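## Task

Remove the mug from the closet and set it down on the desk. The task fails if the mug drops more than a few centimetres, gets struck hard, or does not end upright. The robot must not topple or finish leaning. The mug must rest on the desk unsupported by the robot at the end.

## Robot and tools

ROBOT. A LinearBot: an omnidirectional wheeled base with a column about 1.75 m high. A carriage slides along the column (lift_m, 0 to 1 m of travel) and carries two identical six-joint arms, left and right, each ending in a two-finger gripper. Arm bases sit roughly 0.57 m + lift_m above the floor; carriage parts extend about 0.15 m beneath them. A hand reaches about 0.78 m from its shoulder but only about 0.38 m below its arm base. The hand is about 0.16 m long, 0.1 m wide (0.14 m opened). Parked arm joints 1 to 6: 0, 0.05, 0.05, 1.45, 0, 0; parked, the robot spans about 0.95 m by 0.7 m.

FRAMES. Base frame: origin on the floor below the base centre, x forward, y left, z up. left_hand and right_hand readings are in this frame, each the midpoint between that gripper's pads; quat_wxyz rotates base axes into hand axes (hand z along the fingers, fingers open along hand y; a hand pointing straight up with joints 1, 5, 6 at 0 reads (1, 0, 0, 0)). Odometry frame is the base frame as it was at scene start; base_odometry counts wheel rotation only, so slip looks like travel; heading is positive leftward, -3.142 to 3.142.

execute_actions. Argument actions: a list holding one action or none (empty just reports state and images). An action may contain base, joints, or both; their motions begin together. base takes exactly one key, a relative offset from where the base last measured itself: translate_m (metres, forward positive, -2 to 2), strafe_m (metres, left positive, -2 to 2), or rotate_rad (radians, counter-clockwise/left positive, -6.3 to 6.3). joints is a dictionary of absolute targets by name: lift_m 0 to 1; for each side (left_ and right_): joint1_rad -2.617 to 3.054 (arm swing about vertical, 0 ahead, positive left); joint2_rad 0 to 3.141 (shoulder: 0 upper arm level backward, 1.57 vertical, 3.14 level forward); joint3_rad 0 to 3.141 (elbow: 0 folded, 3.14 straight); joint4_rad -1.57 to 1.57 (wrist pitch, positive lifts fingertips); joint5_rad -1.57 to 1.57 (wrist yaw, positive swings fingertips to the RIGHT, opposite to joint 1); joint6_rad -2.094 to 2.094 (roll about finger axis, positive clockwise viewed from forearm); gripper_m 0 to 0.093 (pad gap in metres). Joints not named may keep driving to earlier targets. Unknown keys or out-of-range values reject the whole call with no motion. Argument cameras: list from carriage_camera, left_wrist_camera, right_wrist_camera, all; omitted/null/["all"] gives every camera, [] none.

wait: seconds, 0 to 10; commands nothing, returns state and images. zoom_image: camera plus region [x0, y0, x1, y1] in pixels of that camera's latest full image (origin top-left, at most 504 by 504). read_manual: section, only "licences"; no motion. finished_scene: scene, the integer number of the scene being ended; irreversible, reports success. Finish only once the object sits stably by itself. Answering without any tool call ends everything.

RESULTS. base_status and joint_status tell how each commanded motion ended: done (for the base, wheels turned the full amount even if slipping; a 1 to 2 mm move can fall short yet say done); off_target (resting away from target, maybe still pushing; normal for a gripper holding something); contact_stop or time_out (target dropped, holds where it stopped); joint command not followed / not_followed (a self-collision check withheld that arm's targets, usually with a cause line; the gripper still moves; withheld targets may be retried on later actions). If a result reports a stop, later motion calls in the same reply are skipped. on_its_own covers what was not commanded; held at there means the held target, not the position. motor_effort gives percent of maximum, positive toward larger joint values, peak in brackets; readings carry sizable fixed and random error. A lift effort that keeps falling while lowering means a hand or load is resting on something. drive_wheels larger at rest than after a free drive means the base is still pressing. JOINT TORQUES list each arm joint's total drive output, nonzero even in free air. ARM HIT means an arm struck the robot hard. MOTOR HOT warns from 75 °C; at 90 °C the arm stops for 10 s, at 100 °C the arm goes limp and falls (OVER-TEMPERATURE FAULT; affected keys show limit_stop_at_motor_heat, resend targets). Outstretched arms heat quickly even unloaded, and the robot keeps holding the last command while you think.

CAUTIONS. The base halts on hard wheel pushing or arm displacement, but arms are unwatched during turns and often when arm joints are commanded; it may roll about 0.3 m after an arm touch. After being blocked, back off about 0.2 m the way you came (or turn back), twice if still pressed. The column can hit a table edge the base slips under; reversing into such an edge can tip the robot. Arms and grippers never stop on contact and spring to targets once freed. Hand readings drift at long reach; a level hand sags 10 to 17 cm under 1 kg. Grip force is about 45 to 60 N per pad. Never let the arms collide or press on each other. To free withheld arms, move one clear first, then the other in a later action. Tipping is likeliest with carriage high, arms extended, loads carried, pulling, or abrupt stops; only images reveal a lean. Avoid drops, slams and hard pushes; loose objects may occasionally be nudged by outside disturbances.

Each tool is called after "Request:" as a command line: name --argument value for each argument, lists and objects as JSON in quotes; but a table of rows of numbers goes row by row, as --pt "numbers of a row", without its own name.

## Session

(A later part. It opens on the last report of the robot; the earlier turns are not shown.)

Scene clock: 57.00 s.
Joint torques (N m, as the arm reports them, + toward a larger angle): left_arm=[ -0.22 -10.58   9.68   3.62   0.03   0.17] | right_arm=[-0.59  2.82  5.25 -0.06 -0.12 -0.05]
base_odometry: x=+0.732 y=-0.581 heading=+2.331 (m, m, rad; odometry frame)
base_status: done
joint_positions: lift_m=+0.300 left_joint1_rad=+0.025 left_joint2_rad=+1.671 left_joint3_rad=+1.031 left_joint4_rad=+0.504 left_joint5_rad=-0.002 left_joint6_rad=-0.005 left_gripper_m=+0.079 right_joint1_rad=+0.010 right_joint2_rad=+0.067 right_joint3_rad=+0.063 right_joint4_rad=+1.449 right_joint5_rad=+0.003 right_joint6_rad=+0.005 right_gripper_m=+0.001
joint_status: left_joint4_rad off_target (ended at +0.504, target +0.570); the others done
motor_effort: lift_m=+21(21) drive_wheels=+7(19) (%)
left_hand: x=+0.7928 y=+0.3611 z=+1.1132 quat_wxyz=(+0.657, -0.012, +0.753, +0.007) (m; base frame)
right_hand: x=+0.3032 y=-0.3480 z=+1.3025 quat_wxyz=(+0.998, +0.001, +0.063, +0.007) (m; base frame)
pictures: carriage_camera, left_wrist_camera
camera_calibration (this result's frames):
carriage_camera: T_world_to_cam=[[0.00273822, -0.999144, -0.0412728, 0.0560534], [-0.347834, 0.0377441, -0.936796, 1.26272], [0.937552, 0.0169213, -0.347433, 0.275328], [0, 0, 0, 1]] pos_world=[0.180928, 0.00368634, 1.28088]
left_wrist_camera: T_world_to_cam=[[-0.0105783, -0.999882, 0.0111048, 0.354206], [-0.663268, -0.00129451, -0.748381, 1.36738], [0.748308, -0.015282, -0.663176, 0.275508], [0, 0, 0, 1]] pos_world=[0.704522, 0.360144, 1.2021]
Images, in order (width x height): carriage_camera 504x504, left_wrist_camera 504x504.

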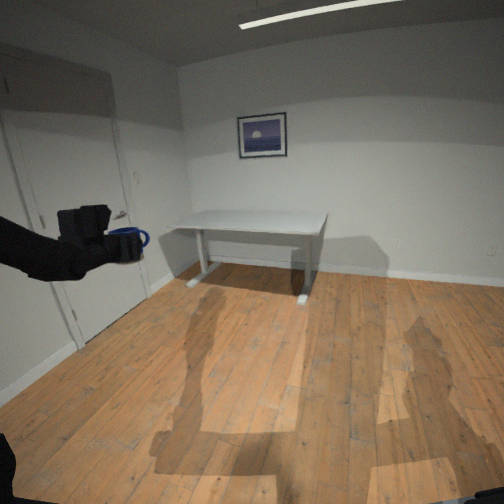

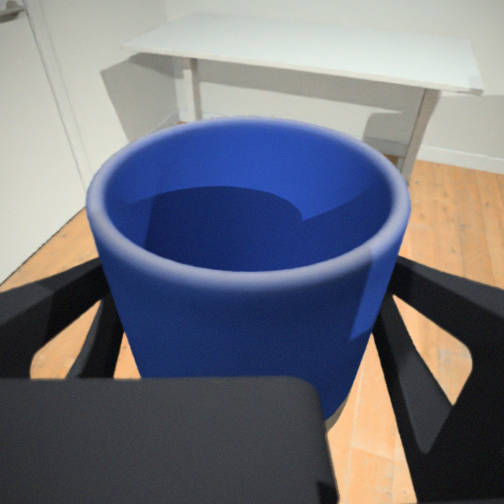

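Request:
execute_actions --actions '[{"base":{"rotate_rad":-0.24}}]' --cameras '[]'

Request:
execute_actions --actions '[{"base":{"translate_m":1.45},"joints":{"left_joint2_rad":2.15,"left_joint3_rad":1.0,"left_joint4_rad":1.13,"lift_m":0.24}}]' --cameras '["left_wrist_camera","carriage_camera"]'

Scene clock: 59.97 s.
Joint torques (N m, as the arm reports them, + toward a larger angle): left_arm=[  0.07 -10.53   9.69   3.58   0.     0.17] | right_arm=[-0.58  2.88  5.15 -0.07 -0.13 -0.06]
base_odometry: x=+0.731 y=-0.581 heading=+2.092 (m, m, rad; odometry frame)
base_status: done
joint_positions: lift_m=+0.300 left_joint1_rad=+0.022 left_joint2_rad=+1.671 left_joint3_rad=+1.031 left_joint4_rad=+0.505 left_joint5_rad=+0.000 left_joint6_rad=-0.005 left_gripper_m=+0.079 right_joint1_rad=+0.010 right_joint2_rad=+0.067 right_joint3_rad=+0.063 right_joint4_rad=+1.449 right_joint5_rad=+0.003 right_joint6_rad=+0.005 right_gripper_m=+0.001
joint_status: not commanded
motor_effort: lift_m=+21(21) drive_wheels=+8(17) (%)
left_hand: x=+0.7929 y=+0.3593 z=+1.1136 quat_wxyz=(+0.658, -0.010, +0.753, +0.006) (m; base frame)
right_hand: x=+0.3032 y=-0.3480 z=+1.3025 quat_wxyz=(+0.998, +0.001, +0.063, +0.007) (m; base frame)
pictures: none
No camera images: the call's "cameras" was empty. Leave "cameras" out to get every camera's image.

Scene clock: 65.27 s.
Joint torques (N m, as the arm reports them, + toward a larger angle): left_arm=[ -0.01 -12.25   7.82   3.57   0.     0.18] | right_arm=[-0.58  2.78  5.26 -0.09 -0.12 -0.05]
base_odometry: x=+0.012 y=+0.679 heading=+2.091 (m, m, rad; odometry frame)
base_status: done
joint_positions: lift_m=+0.240 left_joint1_rad=+0.022 left_joint2_rad=+2.162 left_joint3_rad=+0.985 left_joint4_rad=+1.066 left_joint5_rad=+0.000 left_joint6_rad=-0.005 left_gripper_m=+0.079 right_joint1_rad=+0.010 right_joint2_rad=+0.067 right_joint3_rad=+0.063 right_joint4_rad=+1.450 right_joint5_rad=+0.003 right_joint6_rad=+0.005 right_gripper_m=+0.001
joint_status: left_joint4_rad off_target (ended at +1.066, target +1.130); the others done
motor_effort: lift_m=+21(20) drive_wheels=-7(21) (%)
left_hand: x=+0.8315 y=+0.3602 z=+0.9108 quat_wxyz=(+0.667, -0.010, +0.745, +0.006) (m; base frame)
right_hand: x=+0.3031 y=-0.3480 z=+1.2426 quat_wxyz=(+0.998, +0.001, +0.062, +0.007) (m; base frame)
pictures: carriage_camera, left_wrist_camera
camera_calibration (this result's frames):
carriage_camera: T_world_to_cam=[[0.00273822, -0.999144, -0.0412728, 0.0535785], [-0.347834, 0.0377441, -0.936796, 1.20654], [0.937552, 0.0169213, -0.347433, 0.254495], [0, 0, 0, 1]] pos_world=[0.180928, 0.00368634, 1.22092]
left_wrist_camera: T_world_to_cam=[[-0.0154121, -0.999827, 0.0104255, 0.360608], [-0.644217, 0.00195522, -0.764841, 1.23956], [0.764688, -0.018504, -0.644135, 0.0824795], [0, 0, 0, 1]] pos_world=[0.74103, 0.359649, 0.997432]
Images, in order (width x height): carriage_camera 504x504, left_wrist_camera 504x504.

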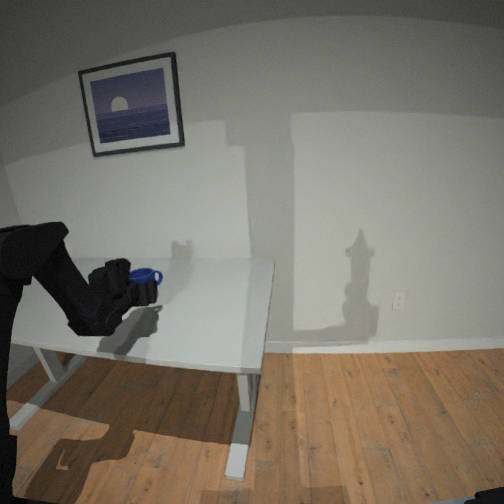

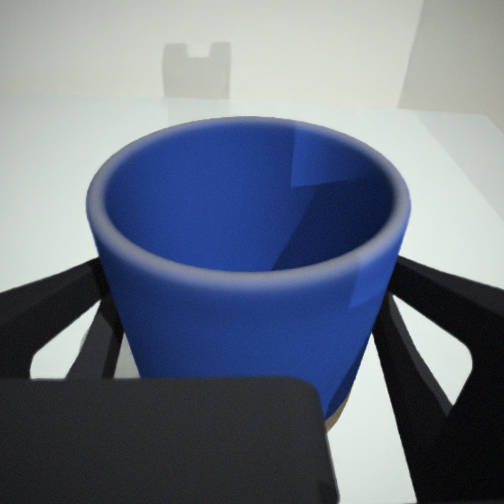

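Request:
execute_actions --actions '[{"joints":{"lift_m":0.17,"left_joint4_rad":1.14}}]' --cameras '["carriage_camera"]'

Request:
zoom_image --camera "carriage_camera" --region '[60, 240, 280, 380]'

Scene clock: 66.93 s.
Joint torques (N m, as the arm reports them, + toward a larger angle): left_arm=[  0.06 -12.31   7.76   3.61   0.01   0.18] | right_arm=[-0.57  2.82  5.19 -0.11 -0.12 -0.05]
base_odometry: x=+0.012 y=+0.679 heading=+2.091 (m, m, rad; odometry frame)
base_status: not commanded
joint_positions: lift_m=+0.170 left_joint1_rad=+0.022 left_joint2_rad=+2.163 left_joint3_rad=+0.985 left_joint4_rad=+1.073 left_joint5_rad=+0.000 left_joint6_rad=-0.005 left_gripper_m=+0.079 right_joint1_rad=+0.010 right_joint2_rad=+0.067 right_joint3_rad=+0.063 right_joint4_rad=+1.450 right_joint5_rad=+0.003 right_joint6_rad=+0.005 right_gripper_m=+0.001
joint_status: left_joint4_rad off_target (ended at +1.073, target +1.140); the others done
motor_effort: lift_m=+21(20) drive_wheels=-7(8) (%)
left_hand: x=+0.8317 y=+0.3602 z=+0.8421 quat_wxyz=(+0.669, -0.010, +0.743, +0.006) (m; base frame)
right_hand: x=+0.3031 y=-0.3480 z=+1.1726 quat_wxyz=(+0.998, +0.001, +0.062, +0.007) (m; base frame)
pictures: carriage_camera
camera_calibration (this result's frames):
carriage_camera: T_world_to_cam=[[0.00273822, -0.999144, -0.0412728, 0.0506884], [-0.347834, 0.0377441, -0.936796, 1.14095], [0.937552, 0.0169213, -0.347433, 0.230167], [0, 0, 0, 1]] pos_world=[0.180928, 0.00368634, 1.15089]
Images, in order (width x height): carriage_camera 504x504.

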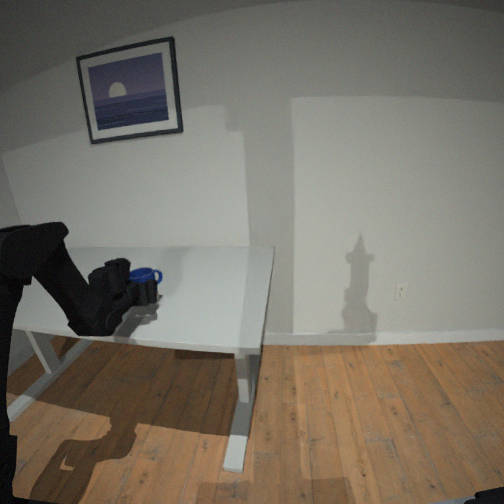

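Region (60, 240, 280, 380) of carriage_camera's 504x504 image, scaled by 2.291, with more detail than that image has; it fills the top 321 rows of this view, and the rest is white.

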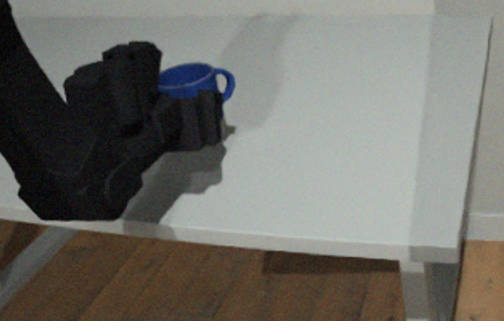

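Request:
execute_actions --actions '[{"joints":{"lift_m":0.145}}]' --cameras '[]'

Scene clock: 68.33 s.
Joint torques (N m, as the arm reports them, + toward a larger angle): left_arm=[  0.01 -12.42   7.76   3.62   0.     0.18] | right_arm=[-0.68  2.83  5.19 -0.09 -0.12 -0.05]
base_odometry: x=+0.012 y=+0.679 heading=+2.091 (m, m, rad; odometry frame)
base_status: not commanded
joint_positions: lift_m=+0.145 left_joint1_rad=+0.022 left_joint2_rad=+2.165 left_joint3_rad=+0.985 left_joint4_rad=+1.072 left_joint5_rad=+0.000 left_joint6_rad=-0.005 left_gripper_m=+0.079 right_joint1_rad=+0.010 right_joint2_rad=+0.067 right_joint3_rad=+0.062 right_joint4_rad=+1.450 right_joint5_rad=+0.003 right_joint6_rad=+0.005 right_gripper_m=+0.001
joint_status: all done
motor_effort: lift_m=+21(18) drive_wheels=-7(8) (%)
left_hand: x=+0.8316 y=+0.3602 z=+0.8158 quat_wxyz=(+0.668, -0.010, +0.744, +0.006) (m; base frame)
right_hand: x=+0.3035 y=-0.3480 z=+1.1472 quat_wxyz=(+0.998, +0.001, +0.063, +0.007) (m; base frame)
pictures: none
No camera images: the call's "cameras" was empty. Leave "cameras" out to get every camera's image.

Request:
execute_actions --actions '[{"joints":{"lift_m":0.125}}]' --cameras '["carriage_camera"]'

Scene clock: 69.30 s.
Joint torques (N m, as the arm reports them, + toward a larger angle): left_arm=[  0.01 -12.44   7.79   3.58   0.01   0.18] | right_arm=[-0.58  2.94  5.27 -0.1  -0.14 -0.06]
base_odometry: x=+0.012 y=+0.679 heading=+2.091 (m, m, rad; odometry frame)
base_status: not commanded
joint_positions: lift_m=+0.125 left_joint1_rad=+0.022 left_joint2_rad=+2.165 left_joint3_rad=+0.985 left_joint4_rad=+1.074 left_joint5_rad=+0.000 left_joint6_rad=-0.005 left_gripper_m=+0.079 right_joint1_rad=+0.010 right_joint2_rad=+0.067 right_joint3_rad=+0.062 right_joint4_rad=+1.450 right_joint5_rad=+0.003 right_joint6_rad=+0.005 right_gripper_m=+0.001
joint_status: all done
motor_effort: lift_m=+21(21) drive_wheels=-7(7) (%)
left_hand: x=+0.8317 y=+0.3602 z=+0.7963 quat_wxyz=(+0.669, -0.010, +0.743, +0.006) (m; base frame)
right_hand: x=+0.3035 y=-0.3480 z=+1.1272 quat_wxyz=(+0.998, +0.001, +0.063, +0.007) (m; base frame)
pictures: carriage_camera
camera_calibration (this result's frames):
carriage_camera: T_world_to_cam=[[0.00273822, -0.999144, -0.0412728, 0.0488319], [-0.347834, 0.0377441, -0.936796, 1.09881], [0.937552, 0.0169213, -0.347433, 0.214539], [0, 0, 0, 1]] pos_world=[0.180928, 0.00368634, 1.10591]
Images, in order (width x height): carriage_camera 504x504.

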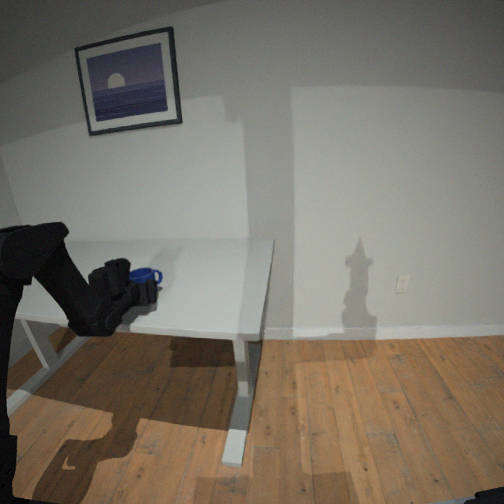

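Request:
execute_actions --actions '[{"joints":{"lift_m":0.11}}]' --cameras '[]'

Scene clock: 70.70 s.
Joint torques (N m, as the arm reports them, + toward a larger angle): left_arm=[  0.01 -12.48   7.79   3.46  -0.02   0.2 ] | right_arm=[-0.57  2.79  5.23 -0.07 -0.15 -0.05]
base_odometry: x=+0.012 y=+0.679 heading=+2.091 (m, m, rad; odometry frame)
base_status: not commanded
joint_positions: lift_m=+0.110 left_joint1_rad=+0.022 left_joint2_rad=+2.165 left_joint3_rad=+0.985 left_joint4_rad=+1.087 left_joint5_rad=+0.000 left_joint6_rad=-0.005 left_gripper_m=+0.079 right_joint1_rad=+0.010 right_joint2_rad=+0.067 right_joint3_rad=+0.062 right_joint4_rad=+1.450 right_joint5_rad=+0.003 right_joint6_rad=+0.005 right_gripper_m=+0.001
joint_status: all done
motor_effort: lift_m=+20(20) drive_wheels=-7(9) (%)
left_hand: x=+0.8320 y=+0.3602 z=+0.7845 quat_wxyz=(+0.674, -0.010, +0.739, +0.006) (m; base frame)
right_hand: x=+0.3035 y=-0.3480 z=+1.1122 quat_wxyz=(+0.998, +0.001, +0.063, +0.007) (m; base frame)
pictures: none
No camera images: the call's "cameras" was empty. Leave "cameras" out to get every camera's image.

Request:
execute_actions --actions '[{"joints":{"left_joint4_rad":1.085}}]' --cameras '[]'

Request:
execute_actions --actions '[{"joints":{"left_gripper_m":0.093}}]' --cameras '["left_wrist_camera"]'

Request:
execute_actions --actions '[{"base":{"translate_m":-0.12}}]' --cameras '["left_wrist_camera","carriage_camera"]'

Scene clock: 72.07 s.
Joint torques (N m, as the arm reports them, + toward a larger angle): left_arm=[  0.   -12.44   7.78   2.89   0.     0.18] | right_arm=[-0.58  2.91  5.25 -0.09 -0.14 -0.07]
base_odometry: x=+0.012 y=+0.679 heading=+2.091 (m, m, rad; odometry frame)
base_status: not commanded
joint_positions: lift_m=+0.110 left_joint1_rad=+0.022 left_joint2_rad=+2.165 left_joint3_rad=+0.985 left_joint4_rad=+1.082 left_joint5_rad=+0.000 left_joint6_rad=-0.005 left_gripper_m=+0.079 right_joint1_rad=+0.010 right_joint2_rad=+0.067 right_joint3_rad=+0.062 right_joint4_rad=+1.450 right_joint5_rad=+0.003 right_joint6_rad=+0.005 right_gripper_m=+0.001
joint_status: all done
motor_effort: lift_m=+20(20) drive_wheels=-7(7) (%)
left_hand: x=+0.8319 y=+0.3602 z=+0.7832 quat_wxyz=(+0.672, -0.010, +0.741, +0.006) (m; base frame)
right_hand: x=+0.3035 y=-0.3480 z=+1.1122 quat_wxyz=(+0.998, +0.001, +0.063, +0.007) (m; base frame)
pictures: none
No camera images: the call's "cameras" was empty. Leave "cameras" out to get every camera's image.

Scene clock: 72.63 s.
Joint torques (N m, as the arm reports them, + toward a larger angle): left_arm=[  0.02 -12.45   7.76   2.87   0.     0.18] | right_arm=[-0.62  2.87  5.2  -0.08 -0.14 -0.06]
base_odometry: x=+0.012 y=+0.679 heading=+2.091 (m, m, rad; odometry frame)
base_status: not commanded
joint_positions: lift_m=+0.110 left_joint1_rad=+0.022 left_joint2_rad=+2.165 left_joint3_rad=+0.985 left_joint4_rad=+1.083 left_joint5_rad=+0.000 left_joint6_rad=-0.005 left_gripper_m=+0.093 right_joint1_rad=+0.010 right_joint2_rad=+0.067 right_joint3_rad=+0.062 right_joint4_rad=+1.450 right_joint5_rad=+0.003 right_joint6_rad=+0.005 right_gripper_m=+0.001
joint_status: all done
motor_effort: lift_m=+20(20) drive_wheels=-7(7) (%)
left_hand: x=+0.8319 y=+0.3602 z=+0.7835 quat_wxyz=(+0.672, -0.010, +0.740, +0.006) (m; base frame)
right_hand: x=+0.3035 y=-0.3480 z=+1.1122 quat_wxyz=(+0.998, +0.001, +0.063, +0.007) (m; base frame)
pictures: left_wrist_camera
camera_calibration (this result's frames):
left_wrist_camera: T_world_to_cam=[[-0.0155188, -0.999827, 0.0102765, 0.362156], [-0.633354, 0.00187661, -0.77386, 1.14051], [0.773707, -0.0185181, -0.633273, -0.0158292], [0, 0, 0, 1]] pos_world=[0.740216, 0.35966, 0.868852]
Images, in order (width x height): left_wrist_camera 504x504.

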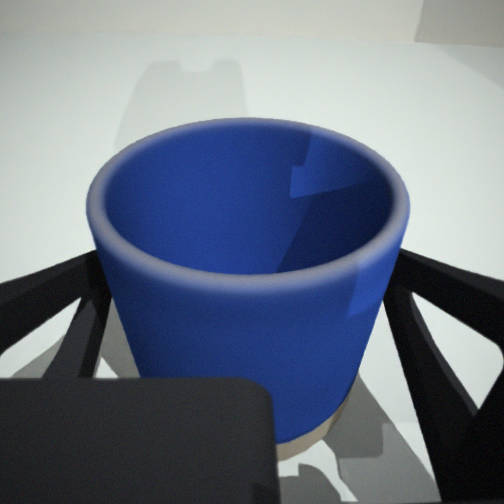

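Scene clock: 74.40 s.
Joint torques (N m, as the arm reports them, + toward a larger angle): left_arm=[  0.02 -12.38   7.71   2.8    0.     0.18] | right_arm=[-0.61  2.83  5.23 -0.09 -0.13 -0.05]
base_odometry: x=+0.072 y=+0.575 heading=+2.091 (m, m, rad; odometry frame)
base_status: done
joint_positions: lift_m=+0.110 left_joint1_rad=+0.022 left_joint2_rad=+2.165 left_joint3_rad=+0.986 left_joint4_rad=+1.089 left_joint5_rad=+0.000 left_joint6_rad=-0.005 left_gripper_m=+0.093 right_joint1_rad=+0.010 right_joint2_rad=+0.067 right_joint3_rad=+0.062 right_joint4_rad=+1.449 right_joint5_rad=+0.003 right_joint6_rad=+0.005 right_gripper_m=+0.001
joint_status: not commanded
motor_effort: lift_m=+20(20) drive_wheels=-11(13) (%)
left_hand: x=+0.8322 y=+0.3602 z=+0.7853 quat_wxyz=(+0.675, -0.010, +0.738, +0.006) (m; base frame)
right_hand: x=+0.3037 y=-0.3480 z=+1.1122 quat_wxyz=(+0.998, +0.001, +0.064, +0.007) (m; base frame)
pictures: carriage_camera, left_wrist_camera
camera_calibration (this result's frames):
carriage_camera: T_world_to_cam=[[0.00273822, -0.999144, -0.0412728, 0.0482149], [-0.347834, 0.0377441, -0.936796, 1.0848], [0.937552, 0.0169213, -0.347433, 0.209345], [0, 0, 0, 1]] pos_world=[0.180928, 0.00368634, 1.09096]
left_wrist_camera: T_world_to_cam=[[-0.0155885, -0.999828, 0.010019, 0.36241], [-0.628026, 0.00199361, -0.77819, 1.14102], [0.778036, -0.018423, -0.62795, -0.0227513], [0, 0, 0, 1]] pos_world=[0.739944, 0.359654, 0.870016]
Images, in order (width x height): carriage_camera 504x504, left_wrist_camera 504x504.

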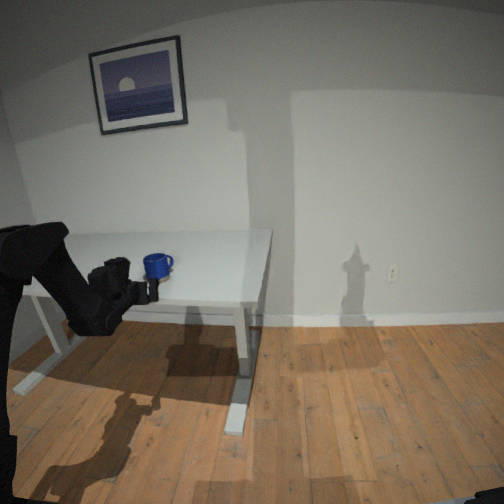

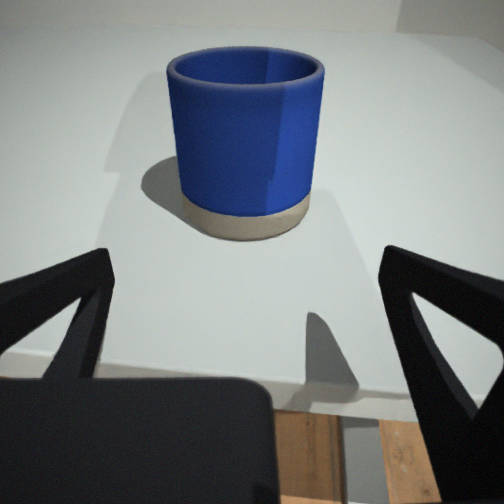

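Request:
finished_scene --scene 2

The scene is finished: the task was done.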